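# Sort lettered boxes onto desks with matching nameplates

## Task

Every box carries a letter on its top face. Move each box onto the office desk whose front-edge plate shows the same letter; if no plate has a box's letter, leave that box untouched. The robot must not tip over or finish leaning. A box only counts as placed if it rests there by itself at the end, not held by the robot.

## Robot and tools

ROBOT. A Hello Robot Stretch 4: an omni-wheel base, a vertical mast carrying a lift, one telescoping arm that reaches forward from the lift, a three-joint wrist (yaw, pitch, roll) and a two-finger gripper. It stands about 1.6 m tall; the base rim lies within 0.23 m of the base origin. There is a single arm, so each call moves one set of joints.

FRAMES. Base frame: origin on the floor below the base centre, x ahead, y to the left, z up. hand_pose is reported in this frame and marks the point between the fingers, 0.015 m back from the tips; with all wrist joints at 0 its axes line up with the base frame. Its printed position may be slightly off. The odometry frame is where the base frame was when the scene began; base_odometry heading runs -3.142 to 3.142, left positive, and counts wheel turns, so slipping looks like motion.

execute_actions. Argument "actions": a list holding exactly one action, or empty (then it only reports state and images). Optional "cameras": list from head_camera, head_left_camera, head_right_camera, wrist_camera, all; omitted or null gives all, [] gives none. An action may contain:
- "base": exactly one key, each a relative move from where the base last reported itself. translate_m: straight ahead in metres, forward positive, -2 to 2. strafe_m: sideways in metres, left positive, -2 to 2. rotate_rad: turn in place in radians, counter-clockwise (left) positive, -3.2 to 3.2.
- "joints": absolute targets by name, any subset. lift_m 0 to 1.2 (m, height); arm_m 0 to 0.55 (m, extension); wrist_yaw_rad -1.134 to 4.276 (0 straight ahead, positive left, 3.14 tucked back, over 3.4 the arm may obstruct); wrist_pitch_rad -1.117 to 4.259 (0 level, 1.57 pointing down); wrist_roll_rad -1.117 to 4.259 (0 fingers level, positive clockwise seen from behind); gripper_m 0 to 0.08 (finger gap in m). Targets outside a joint's range are clipped and reported; other bad values or unknown keys reject the whole call.
- "pace": slow, default, fast or max. Base tops out at 0.1/0.3/0.4/0.6 m/s and 1/2/3/4 rad/s; a raised lift (above 0.2 m) lowers these caps.
- "contact_limits": {"arm_m": 0 to 0.75}, how hard the arm may push before halting; 0.5 if left out.
- Or, on its own, "end_of_arm": "enable_torque" to revive wrist or gripper motors that shut off.
All motions of an action start together. A joint or base not named in an action may still be pushing to its earlier target. No action runs over 15 s. To unfold the wrist at the start, lift_m 0.4 with wrist_yaw_rad 0 in one action works. After a reported stop, the rest of that reply's moving calls are skipped.

wait: {"seconds": 0 to 10}; commands nothing, returns state and images.
zoom_image: {"camera": name, "region": [x0, y0, x1, y1]} in pixels of that camera's latest full image, top-left origin, at most 504 by 504. Useful to read box letters and desk plates.
read_manual: returns licence texts only; no motion.
finished_scene: {"scene": number of the current scene}; ends it irreversibly and reports success, then gives the next task.

RESULTS. base_status and joint_status: done; off_target (resting away from target, maybe still pushing); contact_stop_at_<key> (blocked; that part goes slack, a slack lift can sag under load); limit_stop_at_<name>, including limit_stop_at_tilt (lean over 6 degrees, lift, arm and wheels go slack until it eases) and limit_stop_at_own_body (self-collision; move away from the body); time_out; torque_fault (a wrist or gripper motor went limp, send enable_torque). on_its_own reports uncommanded things; its "held at" is a held target, not a position. lidar_m: 12 distances in metres, sectors of 30 degrees, first straight ahead, going counter-clockwise (4th left, 7th back, 10th right); "-" means nothing seen or closer than 0.25 m; it misses glass and thin legs. wrist_depth_mm: 7x7 grid of median depths, 100 to 2000 mm. turned_by_wheels vs turned_by_imu differing by over about 0.1 rad signals a bump or slip. base_tilt in degrees, forward and right positive. motor_effort: percent of max, bracket is peak; wheel positives turn the base right.

GRIPPING. Command a gripper_m smaller than the box width; once fingers touch, they only squeeze a bit further. While holding, the reading stays above the command, effort departs from 0, and status reads off_target. If gripper effort stays beyond about 50, the gripper faults and may drop the box.

CAMERAS. head_camera looks ahead and down from the mast top (turn the base to look around); head_left_camera and head_right_camera are downward fisheyes that also show the base and arm; wrist_camera looks along the fingers.

AVOID. Driving or turning with over 1 kg held and arm_m above 0.2, especially at fast or max; steady hard pushes or pulls, worst with a high gripper or high contact limit; pressing the gripper into things with base or arm moves (wrist faults); tilted-up plus rolled wrist poses; dropping, slamming or knocking boxes off. Objects may get nudged occasionally, so recheck before finishing, and release each box so it rests on the desk unaided.

Each tool is called after "Request:" as a command line: name --argument value for each argument, lists and objects as JSON in quotes; but a table of rows of numbers goes row by row, as --pt "numbers of a row", without its own name.

## Session

Request:
execute_actions --actions '[{"joints":{"lift_m":0.4,"wrist_yaw_rad":0}}]'

Scene clock: 2.40 s.
base_odometry: x=+0.000 y=+0.000 heading=+0.000 (m, m, rad; odometry frame)
turned_by_wheels: +0.000 (rad since the last result)
turned_by_imu: -0.001 (rad since the last result)
base_tilt: forward=+0.4 right=+0.3 (deg)
lidar_m: 0.84 0.84 0.98 1.61 1.63 1.04 0.87 0.87 1.02 1.30 1.29 1.01
base_status: not commanded
joint_positions: lift_m=+0.400 arm_m=-0.002 wrist_yaw_rad=+0.000 wrist_pitch_rad=+0.019 wrist_roll_rad=-0.007 gripper_m=+0.040
joint_status: all done
motor_effort: lift_m=+24(25) arm_m=-1(1) wrist_yaw_rad=-2(7) wrist_pitch_rad=-7(7) wrist_roll_rad=-1(1) gripper_m=+0(1) wheel_0=+0(0) wheel_1=+0(0) wheel_2=+0(0) (%)
hand_pose: x=+0.3817 y=-0.0873 z=+0.5737 quat_wxyz=(+1.000, -0.004, +0.010, +0.000) (m; base frame)
wrist_depth_mm: 559 580 621 661 707 768 809 / 564 591 634 661 699 768 820 / 569 597 627 668 715 768 809 / 569 597 640 676 732 778 831 / 569 603 647 676 741 788 842 / 574 603 135 691 149 798 842 / - - - 691 - - -
pictures: head_camera, head_left_camera, head_right_camera, wrist_camera
Images, in order (width x height): head_camera 420x560, head_left_camera 420x672, head_right_camera 420x672, wrist_camera 616x392.

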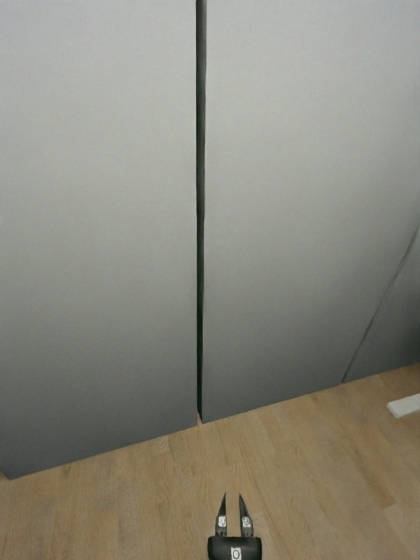

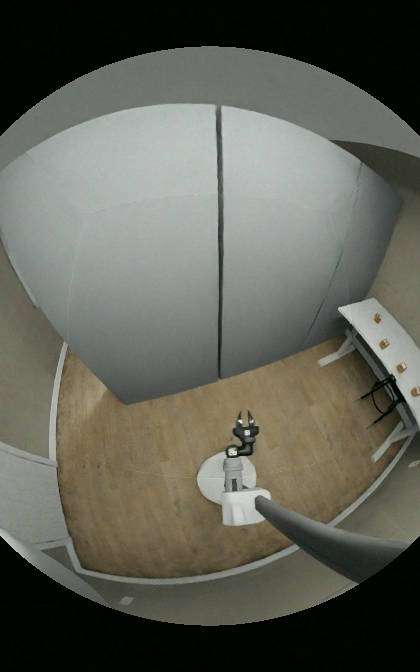

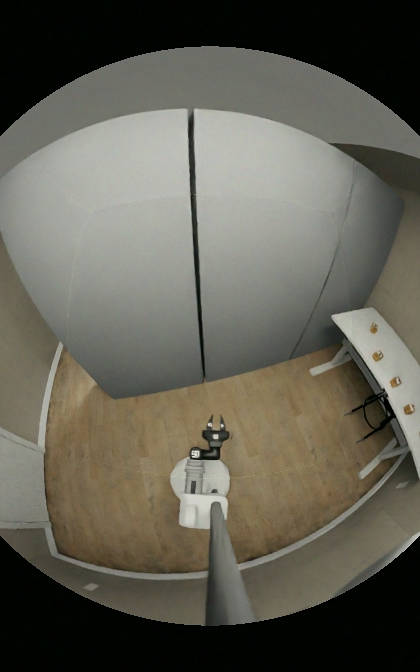

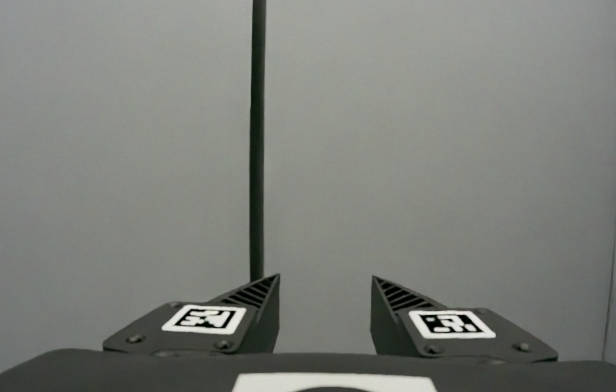

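Request:
execute_actions --actions '[{"base":{"rotate_rad":-1.4}}]'

Scene clock: 7.97 s.
base_odometry: x=+0.000 y=+0.000 heading=-1.400 (m, m, rad; odometry frame)
turned_by_wheels: -1.400 (rad since the last result)
turned_by_imu: -1.370 (rad since the last result)
base_tilt: forward=+0.4 right=+0.3 (deg)
lidar_m: 1.27 1.32 0.91 0.83 0.84 1.10 1.62 1.42 0.93 0.85 0.88 1.14
base_status: done
joint_positions: lift_m=+0.400 arm_m=-0.002 wrist_yaw_rad=+0.000 wrist_pitch_rad=+0.019 wrist_roll_rad=-0.007 gripper_m=+0.040
joint_status: not commanded
motor_effort: lift_m=+22(24) arm_m=-1(1) wrist_yaw_rad=-2(2) wrist_pitch_rad=-8(7) wrist_roll_rad=+0(1) gripper_m=-1(0) wheel_0=-1(6) wheel_1=-1(6) wheel_2=-2(7) (%)
hand_pose: x=+0.3817 y=-0.0874 z=+0.5738 quat_wxyz=(+1.000, -0.004, +0.010, +0.000) (m; base frame)
wrist_depth_mm: 1499 1808 1808 1863 1921 1308 960 / 1537 1808 1808 1863 1921 1336 976 / 1499 1336 1366 1808 1808 1281 991 / 1430 1808 1863 1921 1921 1308 976 / 1464 1863 1863 1921 1921 1308 976 / 1430 1661 135 1618 150 1255 976 / - - - 1430 - - -
pictures: head_camera, head_left_camera, head_right_camera, wrist_camera
Images, in order (width x height): head_camera 420x560, head_left_camera 420x672, head_right_camera 420x672, wrist_camera 616x392.

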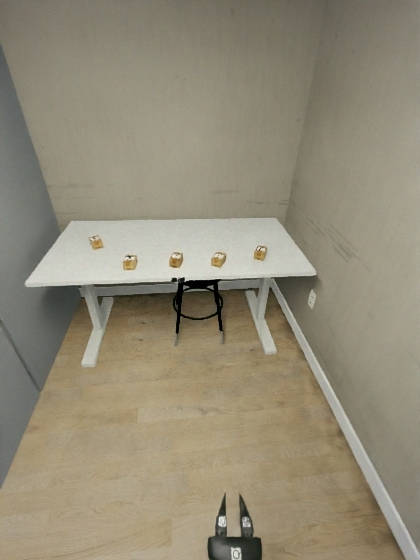

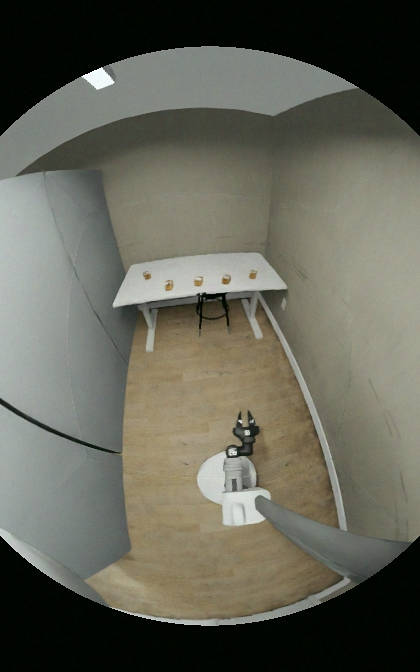

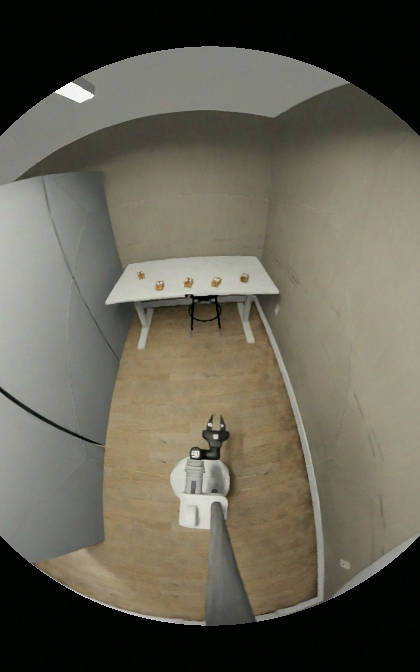

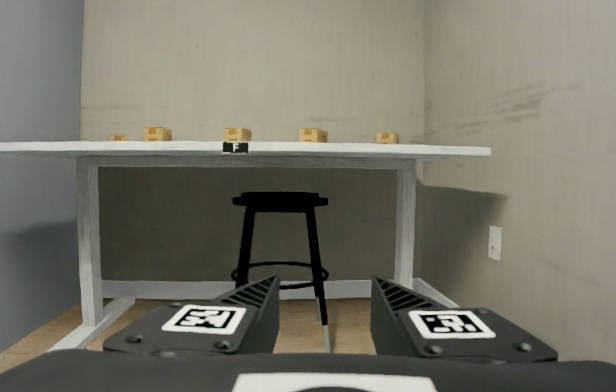

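Five boxes sit on desk F. I need to read their letters.

Request:
zoom_image --camera "head_camera" --region '[20, 210, 320, 290]'

Request:
execute_actions --actions '[{"base":{"rotate_rad":3.0},"pace":"fast"}]' --cameras '["head_camera","head_left_camera"]'

Region (20, 210, 320, 290) of head_camera's 420x560 image, scaled by 1.680, with more detail than that image has; it fills the top 134 rows of this view, and the rest is white.

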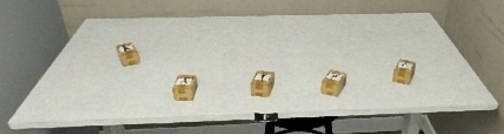

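Scene clock: 12.10 s.
base_odometry: x=+0.000 y=+0.000 heading=+1.600 (m, m, rad; odometry frame)
turned_by_wheels: +3.000 (rad since the last result)
turned_by_imu: +2.930 (rad since the last result)
base_tilt: forward=+0.4 right=+0.3 (deg)
lidar_m: 1.59 1.62 1.03 0.84 0.84 1.01 1.29 1.30 0.98 0.85 0.84 0.97
base_status: done
joint_positions: lift_m=+0.400 arm_m=-0.002 wrist_yaw_rad=+0.000 wrist_pitch_rad=+0.019 wrist_roll_rad=-0.007 gripper_m=+0.040
joint_status: not commanded
motor_effort: lift_m=+22(22) arm_m=-1(1) wrist_yaw_rad=-2(3) wrist_pitch_rad=-6(7) wrist_roll_rad=+0(1) gripper_m=-1(1) wheel_0=+0(9) wheel_1=-1(7) wheel_2=+0(9) (%)
hand_pose: x=+0.3818 y=-0.0874 z=+0.5738 quat_wxyz=(+1.000, -0.004, +0.010, +0.000) (m; base frame)
wrist_depth_mm: 1255 1255 1308 1430 1537 1661 1756 / 1229 1281 1366 1464 1537 1661 1756 / 1255 1308 1366 1464 1576 1708 1808 / 1229 1281 1430 1464 1576 1708 1808 / 1281 1336 1464 1537 1576 1756 1808 / 1281 1308 135 1537 149 1661 1708 / - - - 1397 - - -
pictures: head_camera, head_left_camera
Images, in order (width x height): head_camera 420x560, head_left_camera 420x672.

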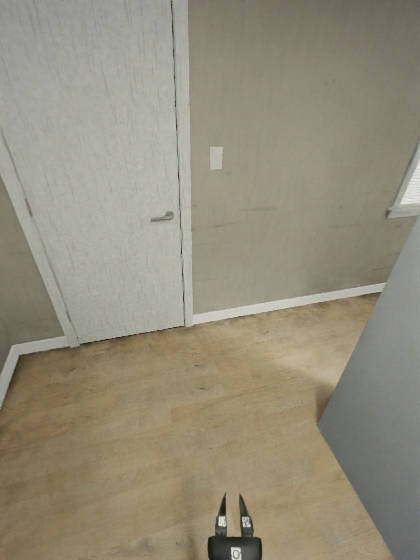

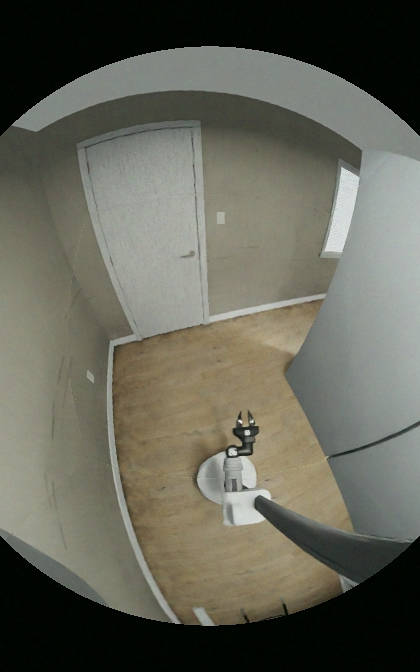

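There's a passage around the end of the partition, so I'll go through it. IMU heading is about 1.56, so I'm facing along the corridor.

Request:
execute_actions --actions '[{"base":{"translate_m":1.1}}]' --cameras '[]'

Request:
execute_actions --actions '[{"base":{"rotate_rad":-1.56}}]' --cameras '["head_camera","head_left_camera"]'

Scene clock: 19.57 s.
base_odometry: x=-0.032 y=+1.100 heading=+1.600 (m, m, rad; odometry frame)
turned_by_wheels: +0.000 (rad since the last result)
turned_by_imu: -0.006 (rad since the last result)
base_tilt: forward=+0.4 right=+0.3 (deg)
lidar_m: 0.55 0.51 0.65 1.15 1.18 1.34 2.38 1.16 0.67 0.73 1.23 0.68
base_status: done
joint_positions: lift_m=+0.400 arm_m=-0.002 wrist_yaw_rad=+0.000 wrist_pitch_rad=+0.019 wrist_roll_rad=-0.007 gripper_m=+0.040
joint_status: not commanded
motor_effort: lift_m=+22(22) arm_m=-1(1) wrist_yaw_rad=-3(2) wrist_pitch_rad=-7(6) wrist_roll_rad=+0(1) gripper_m=-2(2) wheel_0=-1(6) wheel_1=-1(5) wheel_2=+2(10) (%)
hand_pose: x=+0.3817 y=-0.0874 z=+0.5738 quat_wxyz=(+1.000, -0.004, +0.010, +0.000) (m; base frame)
wrist_depth_mm: 314 353 373 399 421 449 477 / 315 359 377 402 424 455 480 / 320 362 382 402 430 459 484 / 322 366 382 407 433 466 492 / 325 366 384 410 436 469 496 / 329 357 134 415 149 469 504 / - - - 413 - - -
pictures: none
No camera images: the call's "cameras" was empty. Leave "cameras" out to get every camera's image.

Scene clock: 21.60 s.
base_odometry: x=-0.032 y=+1.100 heading=+0.039 (m, m, rad; odometry frame)
turned_by_wheels: -1.560 (rad since the last result)
turned_by_imu: -1.525 (rad since the last result)
base_tilt: forward=+0.5 right=+0.3 (deg)
lidar_m: 0.75 1.19 0.68 0.55 0.53 0.66 1.16 1.15 1.34 2.35 1.13 0.64
base_status: done
joint_positions: lift_m=+0.400 arm_m=-0.002 wrist_yaw_rad=+0.000 wrist_pitch_rad=+0.019 wrist_roll_rad=-0.007 gripper_m=+0.040
joint_status: not commanded
motor_effort: lift_m=+22(22) arm_m=-1(1) wrist_yaw_rad=-2(1) wrist_pitch_rad=-7(9) wrist_roll_rad=-1(0) gripper_m=-1(0) wheel_0=-1(5) wheel_1=-2(8) wheel_2=-1(5) (%)
hand_pose: x=+0.3817 y=-0.0874 z=+0.5738 quat_wxyz=(+1.000, -0.004, +0.010, +0.000) (m; base frame)
wrist_depth_mm: 1576 - - - 484 397 415 / 1499 - - - 488 399 421 / 1576 - - - 488 404 427 / 1618 - - - 496 407 430 / 1576 - - - 496 410 436 / 1464 1808 134 1499 150 415 439 / - - - 1042 - - -
pictures: head_camera, head_left_camera
Images, in order (width x height): head_camera 420x560, head_left_camera 420x672.

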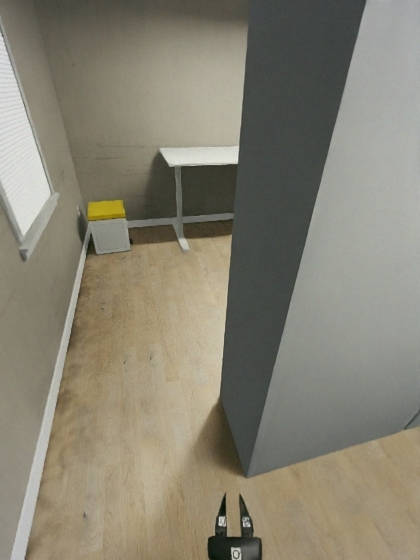

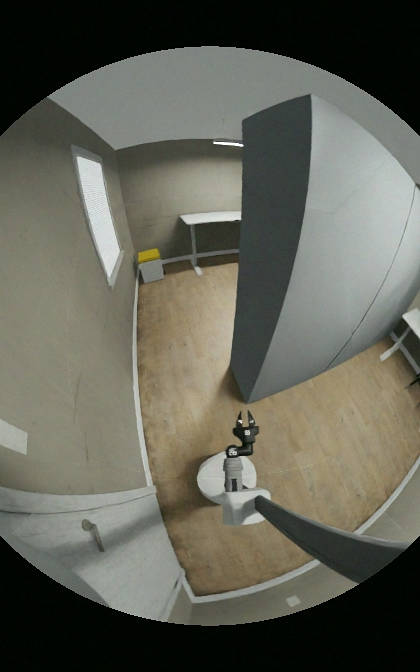

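The partition edge is almost straight ahead, and the left wall is 0.55 m away. I'll strafe left 0.2 m to centre in the gap, then drive through.

Request:
execute_actions --actions '[{"base":{"strafe_m":0.22}}]' --cameras '[]'

Request:
execute_actions --actions '[{"base":{"translate_m":1.5}}]' --cameras '["head_camera","head_right_camera"]'

Scene clock: 28.27 s.
base_odometry: x=-0.041 y=+1.319 heading=+0.039 (m, m, rad; odometry frame)
turned_by_wheels: +0.000 (rad since the last result)
turned_by_imu: -0.001 (rad since the last result)
base_tilt: forward=+0.4 right=+0.3 (deg)
lidar_m: 2.81 0.77 0.43 0.36 0.33 0.37 0.74 1.23 1.44 2.51 0.99 0.75
base_status: done
joint_positions: lift_m=+0.400 arm_m=-0.002 wrist_yaw_rad=+0.000 wrist_pitch_rad=+0.019 wrist_roll_rad=-0.007 gripper_m=+0.040
joint_status: not commanded
motor_effort: lift_m=+22(22) arm_m=-1(1) wrist_yaw_rad=-1(1) wrist_pitch_rad=-4(4) wrist_roll_rad=+0(0) gripper_m=+0(1) wheel_0=+1(8) wheel_1=+0(8) wheel_2=+0(1) (%)
hand_pose: x=+0.3817 y=-0.0874 z=+0.5738 quat_wxyz=(+1.000, -0.004, +0.010, +0.000) (m; base frame)
wrist_depth_mm: 1118 - - - - 615 488 / 1118 - - - - 627 484 / 1138 - - - - 634 484 / 1118 - - - - 627 488 / 1118 - - - - 634 484 / 1118 1661 135 1756 149 591 484 / - - - 1397 - - -
pictures: none
No camera images: the call's "cameras" was empty. Leave "cameras" out to get every camera's image.

Scene clock: 34.73 s.
base_odometry: x=+1.458 y=+1.379 heading=+0.039 (m, m, rad; odometry frame)
turned_by_wheels: +0.000 (rad since the last result)
turned_by_imu: -0.008 (rad since the last result)
base_tilt: forward=+0.4 right=+0.3 (deg)
lidar_m: 1.27 1.47 0.84 0.71 0.77 0.89 1.57 0.53 0.57 1.00 2.20 1.49
base_status: done
joint_positions: lift_m=+0.400 arm_m=-0.002 wrist_yaw_rad=+0.000 wrist_pitch_rad=+0.019 wrist_roll_rad=-0.007 gripper_m=+0.040
joint_status: not commanded
motor_effort: lift_m=+22(22) arm_m=-1(1) wrist_yaw_rad=-1(1) wrist_pitch_rad=-6(7) wrist_roll_rad=+0(1) gripper_m=-1(2) wheel_0=-1(7) wheel_1=-1(5) wheel_2=+0(8) (%)
hand_pose: x=+0.3817 y=-0.0874 z=+0.5738 quat_wxyz=(+1.000, -0.004, +0.010, +0.000) (m; base frame)
wrist_depth_mm: 1618 1661 1808 1921 - - - / 1618 1708 1808 1397 1397 1537 - / 1618 1708 1756 1863 - - - / 1618 1756 1921 1863 - - - / 1098 1756 1863 1983 - - - / 1078 1576 135 1808 149 1808 1708 / - - - 1430 - - -
pictures: head_camera, head_right_camera
Images, in order (width x height): head_camera 420x560, head_right_camera 420x672.

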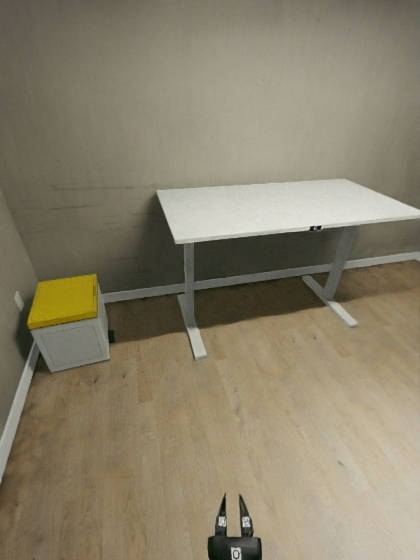

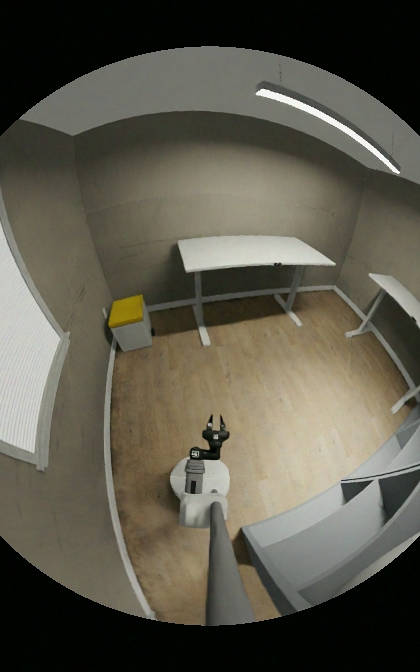

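There are more desks here. I'll move ahead a little and look to the right.

Request:
execute_actions --actions '[{"base":{"translate_m":0.3},"joints":{"lift_m":0.6}}]' --cameras '[]'

Request:
execute_actions --actions '[{"base":{"rotate_rad":-1.3}}]' --cameras '["head_camera","head_left_camera","wrist_camera"]'

Scene clock: 40.23 s.
base_odometry: x=+1.758 y=+1.391 heading=+0.039 (m, m, rad; odometry frame)
turned_by_wheels: +0.000 (rad since the last result)
turned_by_imu: -0.003 (rad since the last result)
base_tilt: forward=+0.4 right=+0.3 (deg)
lidar_m: 0.98 1.19 0.94 0.79 0.80 0.98 1.73 0.75 0.90 1.55 2.13 1.13
base_status: done
joint_positions: lift_m=+0.600 arm_m=-0.002 wrist_yaw_rad=+0.000 wrist_pitch_rad=+0.019 wrist_roll_rad=-0.007 gripper_m=+0.040
joint_status: all done
motor_effort: lift_m=+24(20) arm_m=-1(1) wrist_yaw_rad=-1(0) wrist_pitch_rad=-8(5) wrist_roll_rad=+0(0) gripper_m=-1(1) wheel_0=+1(5) wheel_1=+1(3) wheel_2=+0(6) (%)
hand_pose: x=+0.3817 y=-0.0874 z=+0.7737 quat_wxyz=(+1.000, -0.004, +0.010, +0.000) (m; base frame)
wrist_depth_mm: 1336 1397 1537 1618 1661 1808 1921 / 1397 1430 1537 1618 1756 1756 1921 / 1397 1464 1118 1078 1182 1281 1366 / 1430 1464 1537 1618 1756 1808 1863 / 1397 1464 1576 1576 1808 1863 1921 / 1205 1464 135 1661 150 1921 1921 / - - - 1618 - - -
pictures: none
No camera images: the call's "cameras" was empty. Leave "cameras" out to get every camera's image.

Scene clock: 42.13 s.
base_odometry: x=+1.758 y=+1.391 heading=-1.261 (m, m, rad; odometry frame)
turned_by_wheels: -1.300 (rad since the last result)
turned_by_imu: -1.271 (rad since the last result)
base_tilt: forward=+0.4 right=+0.3 (deg)
lidar_m: 2.13 1.40 1.03 0.98 1.19 0.85 0.79 0.87 1.23 0.77 0.80 1.12
base_status: done
joint_positions: lift_m=+0.600 arm_m=-0.002 wrist_yaw_rad=+0.000 wrist_pitch_rad=+0.019 wrist_roll_rad=-0.007 gripper_m=+0.040
joint_status: not commanded
motor_effort: lift_m=+23(24) arm_m=-1(1) wrist_yaw_rad=-1(1) wrist_pitch_rad=-4(7) wrist_roll_rad=+0(1) gripper_m=+0(1) wheel_0=+1(5) wheel_1=-1(6) wheel_2=+0(6) (%)
hand_pose: x=+0.3818 y=-0.0874 z=+0.7737 quat_wxyz=(+1.000, -0.004, +0.010, +0.000) (m; base frame)
wrist_depth_mm: - - - - - 1576 1430 / - - - - - 1661 1618 / - - - - - 1618 1661 / - - - - - 1661 1661 / - - - - - 1661 1430 / - - 134 - 149 1618 1661 / - - - 1808 - - -
pictures: head_camera, head_left_camera, wrist_camera
Images, in order (width x height): head_camera 420x560, head_left_camera 420x672, wrist_camera 616x392.

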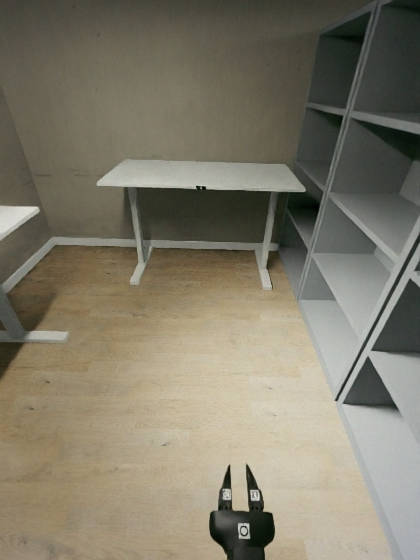

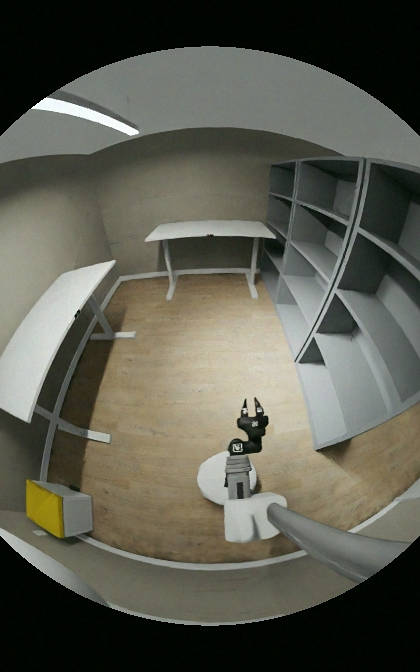

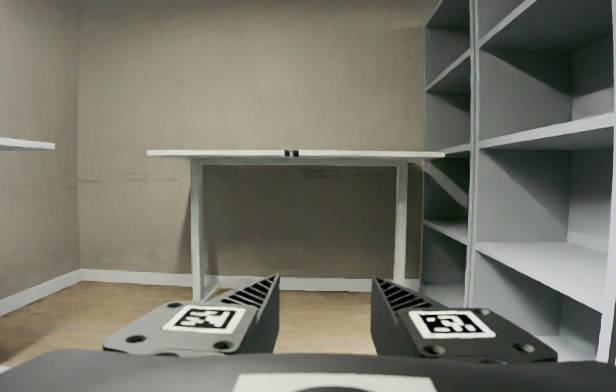

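Request:
zoom_image --camera "wrist_camera" --region '[250, 130, 330, 175]'

Region (250, 130, 330, 175) of wrist_camera's 616x392 image, scaled by 6.300; it fills the top 284 rows of this view, and the rest is white.

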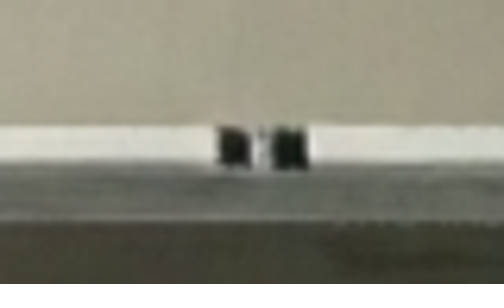

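The plate is too far away to read. I'll drive closer.

Request:
execute_actions --actions '[{"base":{"translate_m":1.2}}]' --cameras '["wrist_camera","head_camera"]'

Scene clock: 51.93 s.
base_odometry: x=+2.125 y=+0.248 heading=-1.260 (m, m, rad; odometry frame)
turned_by_wheels: +0.000 (rad since the last result)
turned_by_imu: -0.007 (rad since the last result)
base_tilt: forward=+0.4 right=+0.3 (deg)
lidar_m: 0.92 0.95 1.04 0.97 0.99 1.41 2.03 1.13 0.82 0.76 0.80 0.95
base_status: done
joint_positions: lift_m=+0.600 arm_m=-0.002 wrist_yaw_rad=+0.000 wrist_pitch_rad=+0.019 wrist_roll_rad=-0.007 gripper_m=+0.040
joint_status: not commanded
motor_effort: lift_m=+24(24) arm_m=-1(1) wrist_yaw_rad=-1(2) wrist_pitch_rad=-7(7) wrist_roll_rad=-1(0) gripper_m=+0(0) wheel_0=+0(7) wheel_1=-1(5) wheel_2=+2(7) (%)
hand_pose: x=+0.3818 y=-0.0874 z=+0.7737 quat_wxyz=(+1.000, -0.004, +0.010, +0.000) (m; base frame)
wrist_depth_mm: 1499 1499 1430 1430 1430 1430 1366 / 1537 1464 1464 1464 1430 1430 1366 / 1008 1025 1008 991 991 946 1025 / 1499 1576 1537 1464 1430 1397 1397 / 1537 1576 1499 1464 1499 1397 1397 / 1576 1537 135 1499 149 1430 1430 / - - - 1537 - - -
pictures: head_camera, wrist_camera
Images, in order (width x height): head_camera 420x560, wrist_camera 616x392.

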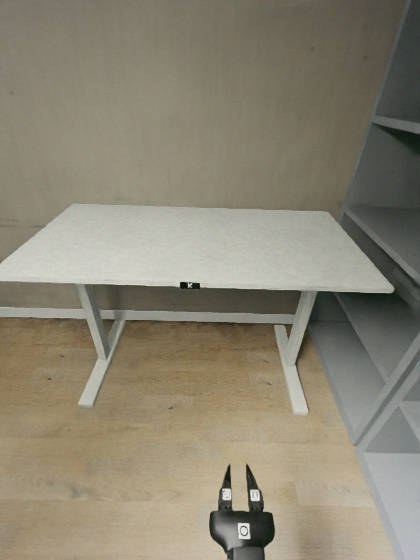

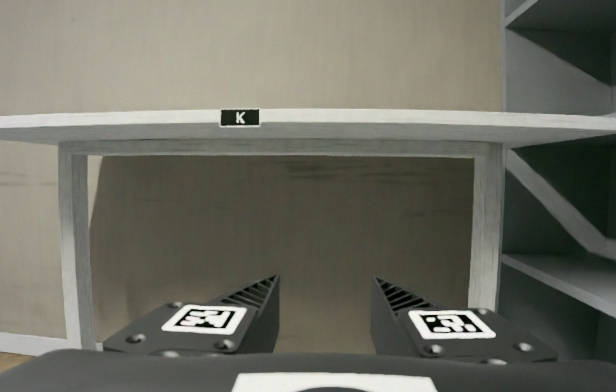

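This desk is K. Next is the one on the left.

Request:
execute_actions --actions '[{"base":{"rotate_rad":1.57}}]' --cameras '["wrist_camera","head_camera"]'

Scene clock: 55.50 s.
base_odometry: x=+2.125 y=+0.248 heading=+0.310 (m, m, rad; odometry frame)
turned_by_wheels: +1.570 (rad since the last result)
turned_by_imu: +1.533 (rad since the last result)
base_tilt: forward=+0.4 right=+0.3 (deg)
lidar_m: 0.96 0.99 1.40 1.99 1.15 0.83 0.77 0.79 0.96 0.90 0.97 1.02
base_status: done
joint_positions: lift_m=+0.600 arm_m=-0.002 wrist_yaw_rad=+0.000 wrist_pitch_rad=+0.019 wrist_roll_rad=-0.007 gripper_m=+0.040
joint_status: not commanded
motor_effort: lift_m=+24(24) arm_m=-1(1) wrist_yaw_rad=-2(2) wrist_pitch_rad=-8(5) wrist_roll_rad=-1(0) gripper_m=-2(1) wheel_0=-1(5) wheel_1=+0(6) wheel_2=+1(7) (%)
hand_pose: x=+0.3818 y=-0.0874 z=+0.7737 quat_wxyz=(+1.000, -0.004, +0.010, +0.000) (m; base frame)
wrist_depth_mm: 1537 1537 1499 1499 1499 1499 1464 / 1537 1576 1537 1499 1499 1464 1499 / 1008 1042 1042 1042 1008 1464 1499 / 1576 1576 1576 1537 1537 1537 1537 / 1618 1576 1576 1576 1537 1576 1537 / 1618 1618 134 1576 149 1537 1537 / - - - 1576 - - -
pictures: head_camera, wrist_camera
Images, in order (width x height): head_camera 420x560, wrist_camera 616x392.

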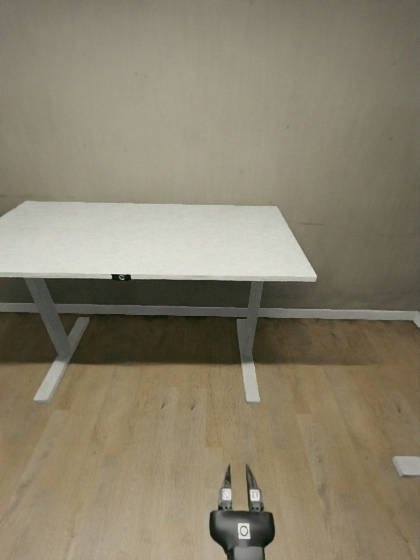

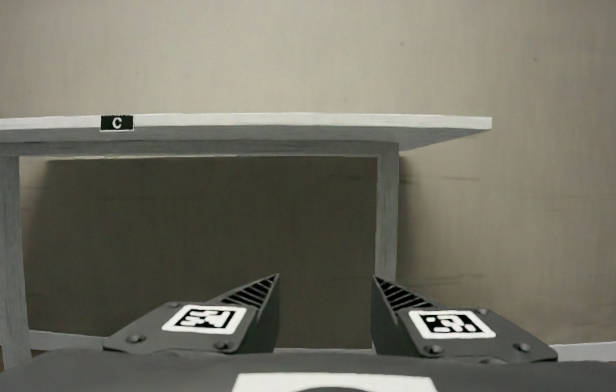

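The desks are F, K and C. I'll retrace my moves back to desk F.

Request:
execute_actions --actions '[{"base":{"rotate_rad":1.6}}]' --cameras '[]'

Request:
execute_actions --actions '[{"base":{"translate_m":1.2}}]' --cameras '[]'

Request:
execute_actions --actions '[{"base":{"rotate_rad":1.3}}]' --cameras '["head_camera","head_left_camera"]'

Scene clock: 60.73 s.
base_odometry: x=+2.125 y=+0.248 heading=+1.910 (m, m, rad; odometry frame)
turned_by_wheels: +1.600 (rad since the last result)
turned_by_imu: +1.561 (rad since the last result)
base_tilt: forward=+0.4 right=+0.3 (deg)
lidar_m: 1.98 1.10 0.82 0.76 0.80 0.97 0.91 0.96 0.99 0.96 1.01 1.43
base_status: done
joint_positions: lift_m=+0.600 arm_m=-0.002 wrist_yaw_rad=+0.000 wrist_pitch_rad=+0.019 wrist_roll_rad=-0.007 gripper_m=+0.040
joint_status: not commanded
motor_effort: lift_m=+23(23) arm_m=-1(1) wrist_yaw_rad=-2(2) wrist_pitch_rad=-5(8) wrist_roll_rad=+0(0) gripper_m=-2(0) wheel_0=+1(6) wheel_1=+0(5) wheel_2=+0(6) (%)
hand_pose: x=+0.3818 y=-0.0874 z=+0.7737 quat_wxyz=(+1.000, -0.004, +0.010, +0.000) (m; base frame)
wrist_depth_mm: 1863 1808 1756 1756 1708 1708 1661 / 1863 1808 1808 1808 1708 1708 1661 / 1808 1863 1808 1756 1708 1756 1708 / 1921 1808 1808 1756 1808 1708 1708 / 1863 1863 1863 1808 1808 1808 1756 / 1921 1921 135 1863 149 1808 1618 / - - - 1808 - - -
pictures: none
No camera images: the call's "cameras" was empty. Leave "cameras" out to get every camera's image.

Scene clock: 66.20 s.
base_odometry: x=+1.726 y=+1.380 heading=+1.910 (m, m, rad; odometry frame)
turned_by_wheels: +0.000 (rad since the last result)
turned_by_imu: -0.006 (rad since the last result)
base_tilt: forward=+0.4 right=+0.4 (deg)
lidar_m: 0.79 0.90 1.24 0.76 0.80 1.12 2.51 1.40 1.03 0.99 1.18 0.83
base_status: done
joint_positions: lift_m=+0.600 arm_m=-0.002 wrist_yaw_rad=+0.000 wrist_pitch_rad=+0.019 wrist_roll_rad=-0.007 gripper_m=+0.040
joint_status: not commanded
motor_effort: lift_m=+23(23) arm_m=-1(1) wrist_yaw_rad=-2(1) wrist_pitch_rad=-8(8) wrist_roll_rad=+0(0) gripper_m=-1(0) wheel_0=+1(6) wheel_1=+0(5) wheel_2=+0(8) (%)
hand_pose: x=+0.3818 y=-0.0874 z=+0.7737 quat_wxyz=(+1.000, -0.004, +0.010, +0.000) (m; base frame)
wrist_depth_mm: 621 615 597 591 585 580 574 / 627 615 603 597 591 585 580 / 634 621 603 603 597 585 580 / 640 627 603 603 585 585 574 / 640 627 621 615 615 609 603 / 647 640 135 621 149 609 603 / - - - 627 - - -
pictures: none
No camera images: the call's "cameras" was empty. Leave "cameras" out to get every camera's image.

Scene clock: 68.10 s.
base_odometry: x=+1.726 y=+1.380 heading=-3.073 (m, m, rad; odometry frame)
turned_by_wheels: +1.300 (rad since the last result)
turned_by_imu: +1.269 (rad since the last result)
base_tilt: forward=+0.5 right=+0.3 (deg)
lidar_m: 1.75 0.76 0.89 1.55 2.12 1.15 0.99 1.21 0.93 0.80 0.79 0.97
base_status: done
joint_positions: lift_m=+0.600 arm_m=-0.002 wrist_yaw_rad=+0.000 wrist_pitch_rad=+0.019 wrist_roll_rad=-0.007 gripper_m=+0.040
joint_status: not commanded
motor_effort: lift_m=+23(23) arm_m=-1(1) wrist_yaw_rad=-1(3) wrist_pitch_rad=-5(5) wrist_roll_rad=+0(1) gripper_m=-1(0) wheel_0=-1(6) wheel_1=+1(6) wheel_2=+1(8) (%)
hand_pose: x=+0.3818 y=-0.0874 z=+0.7737 quat_wxyz=(+1.000, -0.004, +0.010, +0.000) (m; base frame)
wrist_depth_mm: 535 - - - 1537 1008 768 / 544 - - - 1537 1008 778 / 554 - - - 1576 1008 778 / 554 - - - 1537 1025 788 / 544 - - - 1576 1025 788 / 535 891 135 - 149 960 788 / - - - 1863 - - -
pictures: head_camera, head_left_camera
Images, in order (width x height): head_camera 420x560, head_left_camera 420x672.

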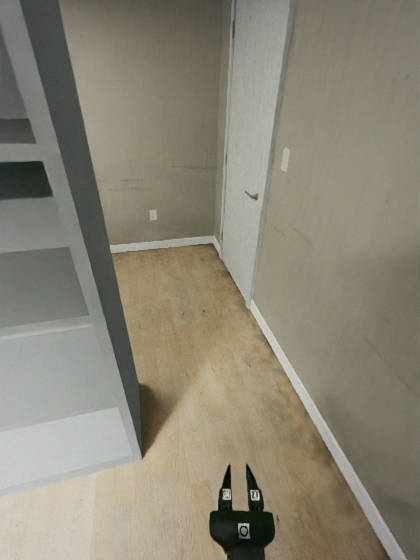

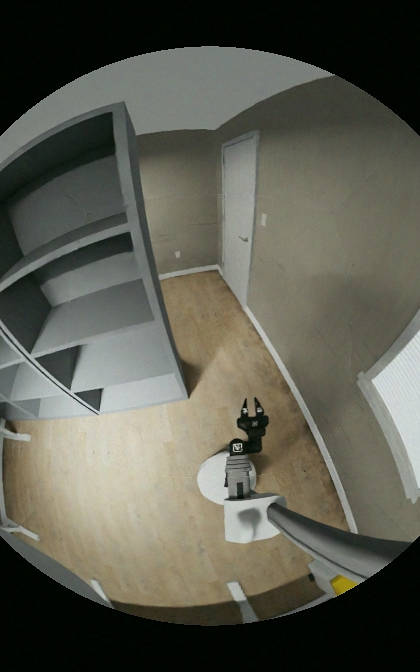

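I'm heading diagonally toward the right wall. I'll turn 0.27 rad to run parallel with the wall, then go through the gap in steps.

Request:
execute_actions --actions '[{"base":{"rotate_rad":0.3}}]' --cameras '["head_camera"]'

Scene clock: 72.10 s.
base_odometry: x=+1.726 y=+1.380 heading=-2.773 (m, m, rad; odometry frame)
turned_by_wheels: +0.300 (rad since the last result)
turned_by_imu: +0.292 (rad since the last result)
base_tilt: forward=+0.4 right=+0.3 (deg)
lidar_m: 0.75 0.80 1.10 2.13 1.40 1.03 1.01 1.15 0.82 0.78 0.88 1.28
base_status: done
joint_positions: lift_m=+0.600 arm_m=-0.002 wrist_yaw_rad=+0.000 wrist_pitch_rad=+0.019 wrist_roll_rad=-0.007 gripper_m=+0.040
joint_status: not commanded
motor_effort: lift_m=+23(23) arm_m=-1(1) wrist_yaw_rad=-2(2) wrist_pitch_rad=-6(7) wrist_roll_rad=+0(0) gripper_m=+0(0) wheel_0=-1(4) wheel_1=+1(6) wheel_2=+1(7) (%)
hand_pose: x=+0.3818 y=-0.0874 z=+0.7737 quat_wxyz=(+1.000, -0.004, +0.010, +0.000) (m; base frame)
wrist_depth_mm: 991 991 597 - - 1808 1229 / 580 597 609 - - 1921 1255 / 1025 1008 621 - - 1921 1281 / 1042 1008 615 - - 1863 1229 / 1025 1025 634 - - 1863 1255 / 768 831 135 - 149 1661 1229 / - - - 1808 - - -
pictures: head_camera
Images, in order (width x height): head_camera 420x560.

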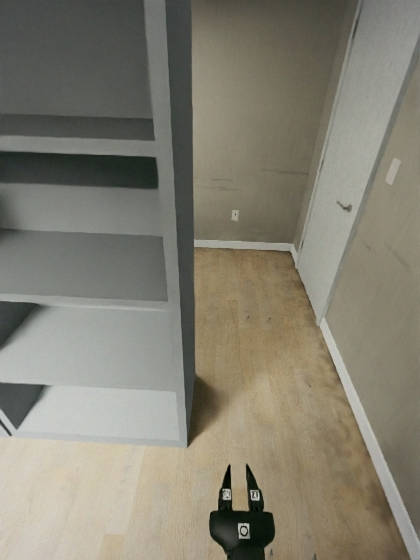

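I'm aligned now. The right wall is at 0.78 m and the shelf edge is roughly straight ahead, so I'll strafe right 0.35 m to centre.

Request:
execute_actions --actions '[{"base":{"strafe_m":-0.35}}]' --cameras '[]'

Request:
execute_actions --actions '[{"base":{"translate_m":1.0}}]' --cameras '["head_left_camera"]'

Scene clock: 76.73 s.
base_odometry: x=+1.600 y=+1.706 heading=-2.773 (m, m, rad; odometry frame)
turned_by_wheels: +0.000 (rad since the last result)
turned_by_imu: -0.003 (rad since the last result)
base_tilt: forward=+0.3 right=+0.3 (deg)
lidar_m: 2.21 0.86 1.12 2.48 1.41 1.14 1.18 0.63 0.46 0.42 0.47 0.75
base_status: done
joint_positions: lift_m=+0.600 arm_m=-0.002 wrist_yaw_rad=+0.000 wrist_pitch_rad=+0.019 wrist_roll_rad=-0.007 gripper_m=+0.040
joint_status: not commanded
motor_effort: lift_m=+23(23) arm_m=-1(1) wrist_yaw_rad=-1(2) wrist_pitch_rad=-8(6) wrist_roll_rad=+0(1) gripper_m=-2(0) wheel_0=+0(7) wheel_1=+0(8) wheel_2=+1(1) (%)
hand_pose: x=+0.3818 y=-0.0874 z=+0.7738 quat_wxyz=(+1.000, -0.004, +0.010, +0.000) (m; base frame)
wrist_depth_mm: 676 946 - - - 1025 683 / 676 960 - - - 1042 683 / 691 991 - - - 1078 699 / 691 976 - - - 1042 691 / 691 991 - - - 1025 691 / 699 904 135 - 149 931 676 / - - - 1808 - - -
pictures: none
No camera images: the call's "cameras" was empty. Leave "cameras" out to get every camera's image.

Scene clock: 81.57 s.
base_odometry: x=+0.667 y=+1.346 heading=-2.773 (m, m, rad; odometry frame)
turned_by_wheels: +0.000 (rad since the last result)
turned_by_imu: -0.005 (rad since the last result)
base_tilt: forward=+0.4 right=+0.3 (deg)
lidar_m: 1.92 2.05 0.44 0.40 0.44 2.14 1.85 0.76 0.56 0.52 0.55 0.79
base_status: done
joint_positions: lift_m=+0.600 arm_m=-0.002 wrist_yaw_rad=+0.000 wrist_pitch_rad=+0.019 wrist_roll_rad=-0.007 gripper_m=+0.040
joint_status: not commanded
motor_effort: lift_m=+22(22) arm_m=-1(1) wrist_yaw_rad=+0(1) wrist_pitch_rad=-6(6) wrist_roll_rad=+0(0) gripper_m=+0(1) wheel_0=+0(5) wheel_1=+1(5) wheel_2=+0(9) (%)
hand_pose: x=+0.3818 y=-0.0874 z=+0.7738 quat_wxyz=(+1.000, -0.004, +0.010, +0.000) (m; base frame)
wrist_depth_mm: 1756 1661 1708 1661 1618 1060 699 / 1808 1708 1756 1618 1661 1098 715 / 1808 1708 1708 1708 1708 1098 699 / 1756 1808 1756 1756 1661 1098 723 / 1808 1808 1756 1708 1708 1098 715 / 1808 1808 135 1708 149 991 699 / - - - 1708 - - -
pictures: head_left_camera
Images, in order (width x height): head_left_camera 420x672.

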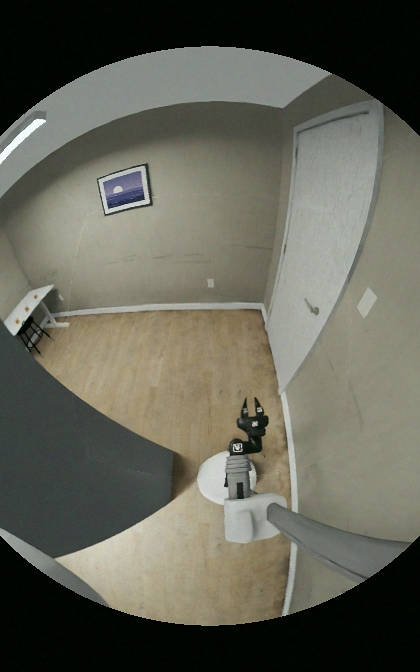

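I'm in the gap with room on both sides (0.40 m left, 0.52 m right). I'll go 1.0 m further, into the middle of the corridor, then turn left toward desk F.

Request:
execute_actions --actions '[{"base":{"translate_m":1.0}}]' --cameras '[]'

Request:
execute_actions --actions '[{"base":{"rotate_rad":1.6}}]' --cameras '["head_camera"]'

Scene clock: 89.00 s.
base_odometry: x=-0.266 y=+0.986 heading=-2.773 (m, m, rad; odometry frame)
turned_by_wheels: +0.000 (rad since the last result)
turned_by_imu: -0.006 (rad since the last result)
base_tilt: forward=+0.4 right=+0.3 (deg)
lidar_m: 0.93 1.00 1.37 2.37 1.07 0.87 1.90 0.80 0.51 0.49 0.58 0.80
base_status: done
joint_positions: lift_m=+0.600 arm_m=-0.002 wrist_yaw_rad=+0.000 wrist_pitch_rad=+0.019 wrist_roll_rad=-0.007 gripper_m=+0.040
joint_status: not commanded
motor_effort: lift_m=+22(23) arm_m=-1(1) wrist_yaw_rad=-1(1) wrist_pitch_rad=-6(7) wrist_roll_rad=+0(0) gripper_m=+0(1) wheel_0=+0(4) wheel_1=-1(5) wheel_2=+0(9) (%)
hand_pose: x=+0.3818 y=-0.0874 z=+0.7738 quat_wxyz=(+1.000, -0.004, +0.010, +0.000) (m; base frame)
wrist_depth_mm: 723 715 699 691 683 668 668 / 732 715 715 707 691 683 668 / 732 723 723 707 691 676 661 / 741 723 732 707 691 683 676 / 750 732 723 715 707 683 683 / 750 750 135 715 149 691 691 / - - - 715 - - -
pictures: none
No camera images: the call's "cameras" was empty. Leave "cameras" out to get every camera's image.

Scene clock: 91.07 s.
base_odometry: x=-0.266 y=+0.986 heading=-1.173 (m, m, rad; odometry frame)
turned_by_wheels: +1.600 (rad since the last result)
turned_by_imu: +1.562 (rad since the last result)
base_tilt: forward=+0.4 right=+0.3 (deg)
lidar_m: 2.36 1.04 0.88 1.87 0.79 0.51 0.50 0.57 0.87 0.92 0.99 1.40
base_status: done
joint_positions: lift_m=+0.600 arm_m=-0.002 wrist_yaw_rad=+0.000 wrist_pitch_rad=+0.019 wrist_roll_rad=-0.007 gripper_m=+0.040
joint_status: not commanded
motor_effort: lift_m=+23(23) arm_m=-1(1) wrist_yaw_rad=-2(2) wrist_pitch_rad=-4(6) wrist_roll_rad=-1(0) gripper_m=+0(2) wheel_0=+0(7) wheel_1=+1(5) wheel_2=+1(8) (%)
hand_pose: x=+0.3818 y=-0.0874 z=+0.7738 quat_wxyz=(+1.000, -0.004, +0.010, +0.000) (m; base frame)
wrist_depth_mm: 1042 1430 - - - - 1430 / 1060 1464 - - - - 1430 / 1078 1464 - - - - 1397 / 1098 1499 - - - - 1430 / 1098 1499 - - - - 1397 / 1078 1430 134 - 150 - 1397 / - - - 1863 - - -
pictures: head_camera
Images, in order (width x height): head_camera 420x560.

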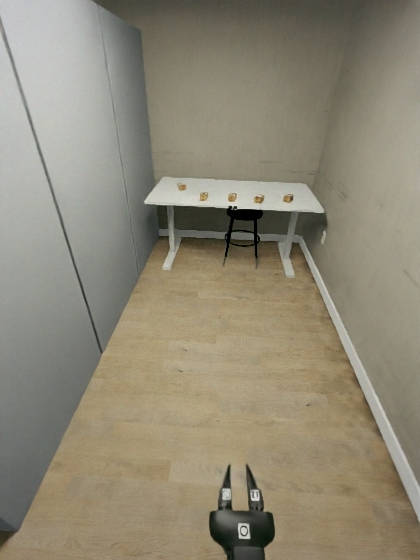

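Request:
execute_actions --actions '[{"base":{"rotate_rad":-0.1}}]' --cameras '[]'

Request:
execute_actions --actions '[{"base":{"translate_m":1.55}}]' --cameras '["head_camera"]'

Scene clock: 93.40 s.
base_odometry: x=-0.266 y=+0.986 heading=-1.273 (m, m, rad; odometry frame)
turned_by_wheels: -0.100 (rad since the last result)
turned_by_imu: -0.099 (rad since the last result)
base_tilt: forward=+0.4 right=+0.3 (deg)
lidar_m: 2.35 1.18 0.86 1.31 0.85 0.56 0.49 0.57 0.76 0.92 0.98 1.26
base_status: done
joint_positions: lift_m=+0.600 arm_m=-0.002 wrist_yaw_rad=+0.000 wrist_pitch_rad=+0.019 wrist_roll_rad=-0.007 gripper_m=+0.040
joint_status: not commanded
motor_effort: lift_m=+23(22) arm_m=-1(2) wrist_yaw_rad=-2(2) wrist_pitch_rad=-6(7) wrist_roll_rad=+0(1) gripper_m=+0(0) wheel_0=-1(4) wheel_1=+0(4) wheel_2=-1(0) (%)
hand_pose: x=+0.3818 y=-0.0874 z=+0.7738 quat_wxyz=(+1.000, -0.004, +0.010, +0.000) (m; base frame)
wrist_depth_mm: 1229 1756 - - - 1708 1205 / 1255 1863 - - - 1756 1229 / 1255 1863 - - - 1756 1182 / 1255 1863 - - - 1756 1205 / 1281 1863 - - - 1661 1182 / 1255 1756 135 - 150 1576 1182 / - - - 1808 - - -
pictures: none
No camera images: the call's "cameras" was empty. Leave "cameras" out to get every camera's image.

Scene clock: 100.03 s.
base_odometry: x=+0.188 y=-0.496 heading=-1.273 (m, m, rad; odometry frame)
turned_by_wheels: +0.000 (rad since the last result)
turned_by_imu: -0.007 (rad since the last result)
base_tilt: forward=+0.4 right=+0.3 (deg)
lidar_m: 0.82 0.83 0.89 0.84 0.85 1.17 2.08 1.29 0.91 0.85 0.89 0.87
base_status: done
joint_positions: lift_m=+0.600 arm_m=-0.002 wrist_yaw_rad=+0.000 wrist_pitch_rad=+0.019 wrist_roll_rad=-0.007 gripper_m=+0.040
joint_status: not commanded
motor_effort: lift_m=+23(22) arm_m=-1(1) wrist_yaw_rad=-1(1) wrist_pitch_rad=-6(5) wrist_roll_rad=+0(1) gripper_m=-1(1) wheel_0=+1(4) wheel_1=+0(4) wheel_2=+0(8) (%)
hand_pose: x=+0.3818 y=-0.0874 z=+0.7738 quat_wxyz=(+1.000, -0.004, +0.010, +0.000) (m; base frame)
wrist_depth_mm: 1366 1397 1397 1397 1397 1366 1078 / 1366 1366 1397 1397 1366 1397 1078 / 1336 1397 1397 1366 1397 1397 1118 / 1229 1366 1397 1397 1430 1366 1060 / 960 707 699 759 768 768 759 / 1229 1430 135 831 150 1025 1078 / - - - 1430 - - -
pictures: head_camera
Images, in order (width x height): head_camera 420x560.

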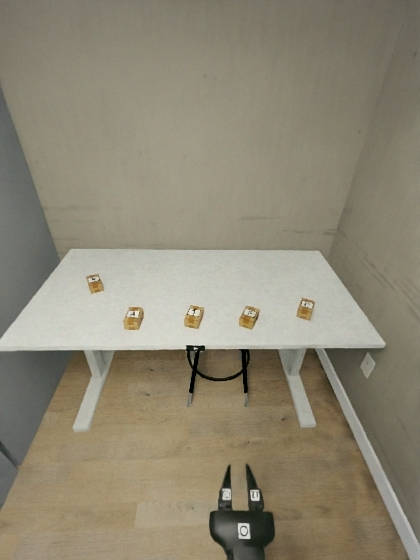

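Request:
zoom_image --camera "head_camera" --region '[60, 260, 340, 340]'

Region (60, 260, 340, 340) of head_camera's 420x560 image, scaled by 1.800, with more detail than that image has; it fills the top 144 rows of this view, and the rest is white.

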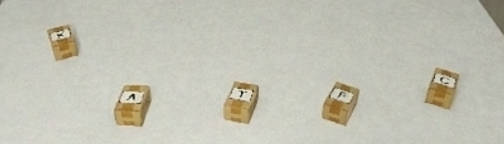

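The letters read roughly K, A, T, F, C from left to right. Only K and C need to move, since F is already on its desk and A and T match no plate. I'll start with C, which is at about (1.01, -0.42), and line the hand up with it.

Request:
execute_actions --actions '[{"base":{"strafe_m":-0.33},"joints":{"gripper_m":0.08,"lift_m":0.62}}]' --cameras '[]'

Request:
execute_actions --actions '[{"base":{"translate_m":0.35}}]' --cameras '["wrist_camera","head_camera"]'

Scene clock: 110.23 s.
base_odometry: x=-0.127 y=-0.593 heading=-1.273 (m, m, rad; odometry frame)
turned_by_wheels: +0.000 (rad since the last result)
turned_by_imu: -0.003 (rad since the last result)
base_tilt: forward=+0.4 right=+0.3 (deg)
lidar_m: 0.83 0.87 1.16 1.17 1.23 1.61 2.06 0.79 0.58 0.52 0.53 0.74
base_status: done
joint_positions: lift_m=+0.620 arm_m=-0.002 wrist_yaw_rad=+0.000 wrist_pitch_rad=+0.019 wrist_roll_rad=-0.007 gripper_m=+0.080
joint_status: all done
motor_effort: lift_m=+23(27) arm_m=-2(1) wrist_yaw_rad=-2(1) wrist_pitch_rad=-5(6) wrist_roll_rad=+0(0) gripper_m=+1(1) wheel_0=+0(9) wheel_1=+2(8) wheel_2=-1(0) (%)
hand_pose: x=+0.3818 y=-0.0874 z=+0.7937 quat_wxyz=(+1.000, -0.004, +0.010, +0.000) (m; base frame)
wrist_depth_mm: 1366 1366 1430 1366 1430 891 621 / 1397 1397 1430 1397 1430 917 634 / 1397 1397 1430 1397 1430 917 640 / 1397 1430 1430 1430 1430 917 640 / 691 707 715 741 750 788 634 / 1430 878 145 1464 976 132 615 / - - 141 1430 1160 - -
pictures: none
No camera images: the call's "cameras" was empty. Leave "cameras" out to get every camera's image.

Scene clock: 112.87 s.
base_odometry: x=-0.025 y=-0.927 heading=-1.273 (m, m, rad; odometry frame)
turned_by_wheels: +0.000 (rad since the last result)
turned_by_imu: -0.002 (rad since the last result)
base_tilt: forward=+0.4 right=+0.3 (deg)
lidar_m: 0.47 0.48 0.70 1.19 1.22 1.63 2.43 0.78 0.55 0.51 0.54 0.49
base_status: done
joint_positions: lift_m=+0.620 arm_m=-0.002 wrist_yaw_rad=+0.000 wrist_pitch_rad=+0.019 wrist_roll_rad=-0.007 gripper_m=+0.080
joint_status: not commanded
motor_effort: lift_m=+23(23) arm_m=-2(1) wrist_yaw_rad=-1(1) wrist_pitch_rad=-6(6) wrist_roll_rad=+0(0) gripper_m=-1(0) wheel_0=-1(5) wheel_1=-1(4) wheel_2=+0(9) (%)
hand_pose: x=+0.3818 y=-0.0874 z=+0.7937 quat_wxyz=(+1.000, -0.004, +0.010, +0.000) (m; base frame)
wrist_depth_mm: 1042 1025 1042 1060 1060 854 603 / 1060 1042 1060 1060 1060 878 609 / 1042 1078 1078 1060 1060 878 615 / 1078 1078 1078 1078 1078 878 621 / 504 469 621 492 559 707 597 / 343 353 145 364 336 133 389 / - - 140 289 270 - -
pictures: head_camera, wrist_camera
Images, in order (width x height): head_camera 420x560, wrist_camera 616x392.

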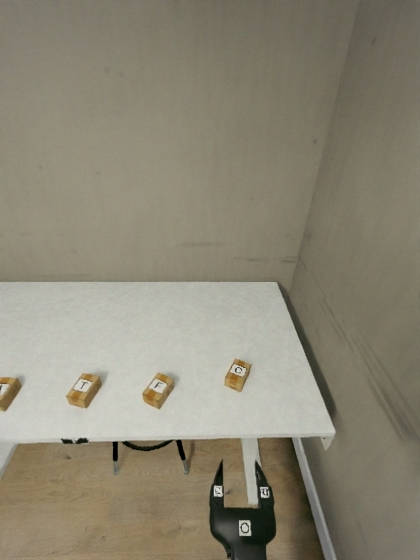

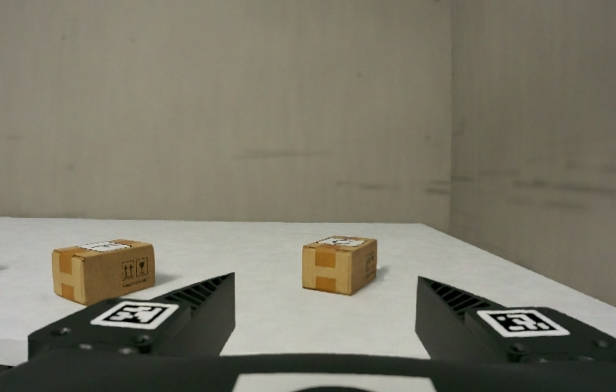

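The box is about 3.5 cm right of centre and slightly yawed. I'll correct sideways, then extend partway above it and check.

Request:
execute_actions --actions '[{"base":{"strafe_m":-0.035},"joints":{"arm_m":0.2},"pace":"slow"}]' --cameras '["wrist_camera","head_camera"]'

Scene clock: 120.43 s.
base_odometry: x=-0.058 y=-0.937 heading=-1.273 (m, m, rad; odometry frame)
turned_by_wheels: +0.000 (rad since the last result)
turned_by_imu: -0.003 (rad since the last result)
base_tilt: forward=+0.4 right=+0.3 (deg)
lidar_m: 0.48 0.49 0.68 1.22 1.26 1.68 2.40 0.74 0.52 0.47 0.50 0.52
base_status: done
joint_positions: lift_m=+0.620 arm_m=+0.199 wrist_yaw_rad=+0.000 wrist_pitch_rad=+0.019 wrist_roll_rad=-0.007 gripper_m=+0.080
joint_status: all done
motor_effort: lift_m=+23(23) arm_m=+7(4) wrist_yaw_rad=-1(1) wrist_pitch_rad=-3(6) wrist_roll_rad=+0(0) gripper_m=+0(0) wheel_0=+1(6) wheel_1=+0(5) wheel_2=+0(0) (%)
hand_pose: x=+0.5823 y=-0.0874 z=+0.7937 quat_wxyz=(+1.000, -0.004, +0.010, +0.000) (m; base frame)
wrist_depth_mm: 854 854 854 866 866 768 564 / 866 854 866 866 866 778 549 / 866 878 854 854 878 778 549 / 866 878 878 891 878 788 559 / 574 591 609 621 627 676 554 / 359 375 145 220 306 132 496 / - - 140 209 265 - -
pictures: head_camera, wrist_camera
Images, in order (width x height): head_camera 420x560, wrist_camera 616x392.

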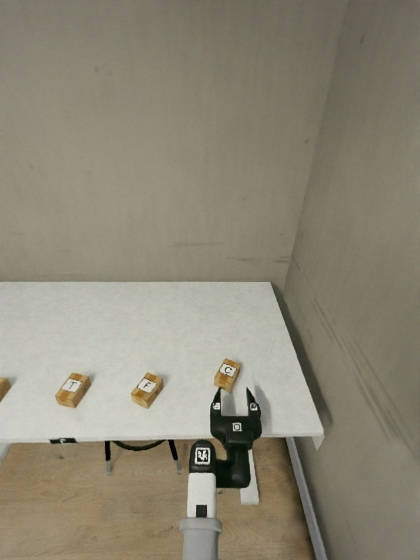

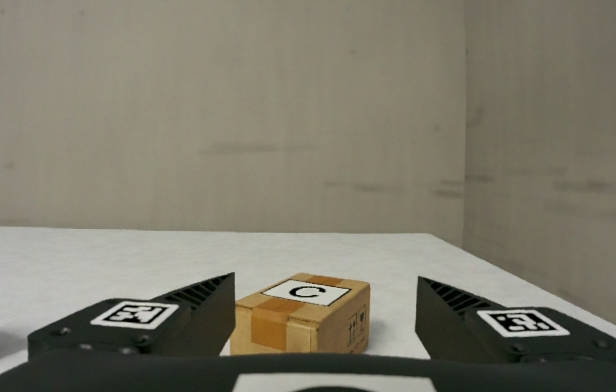

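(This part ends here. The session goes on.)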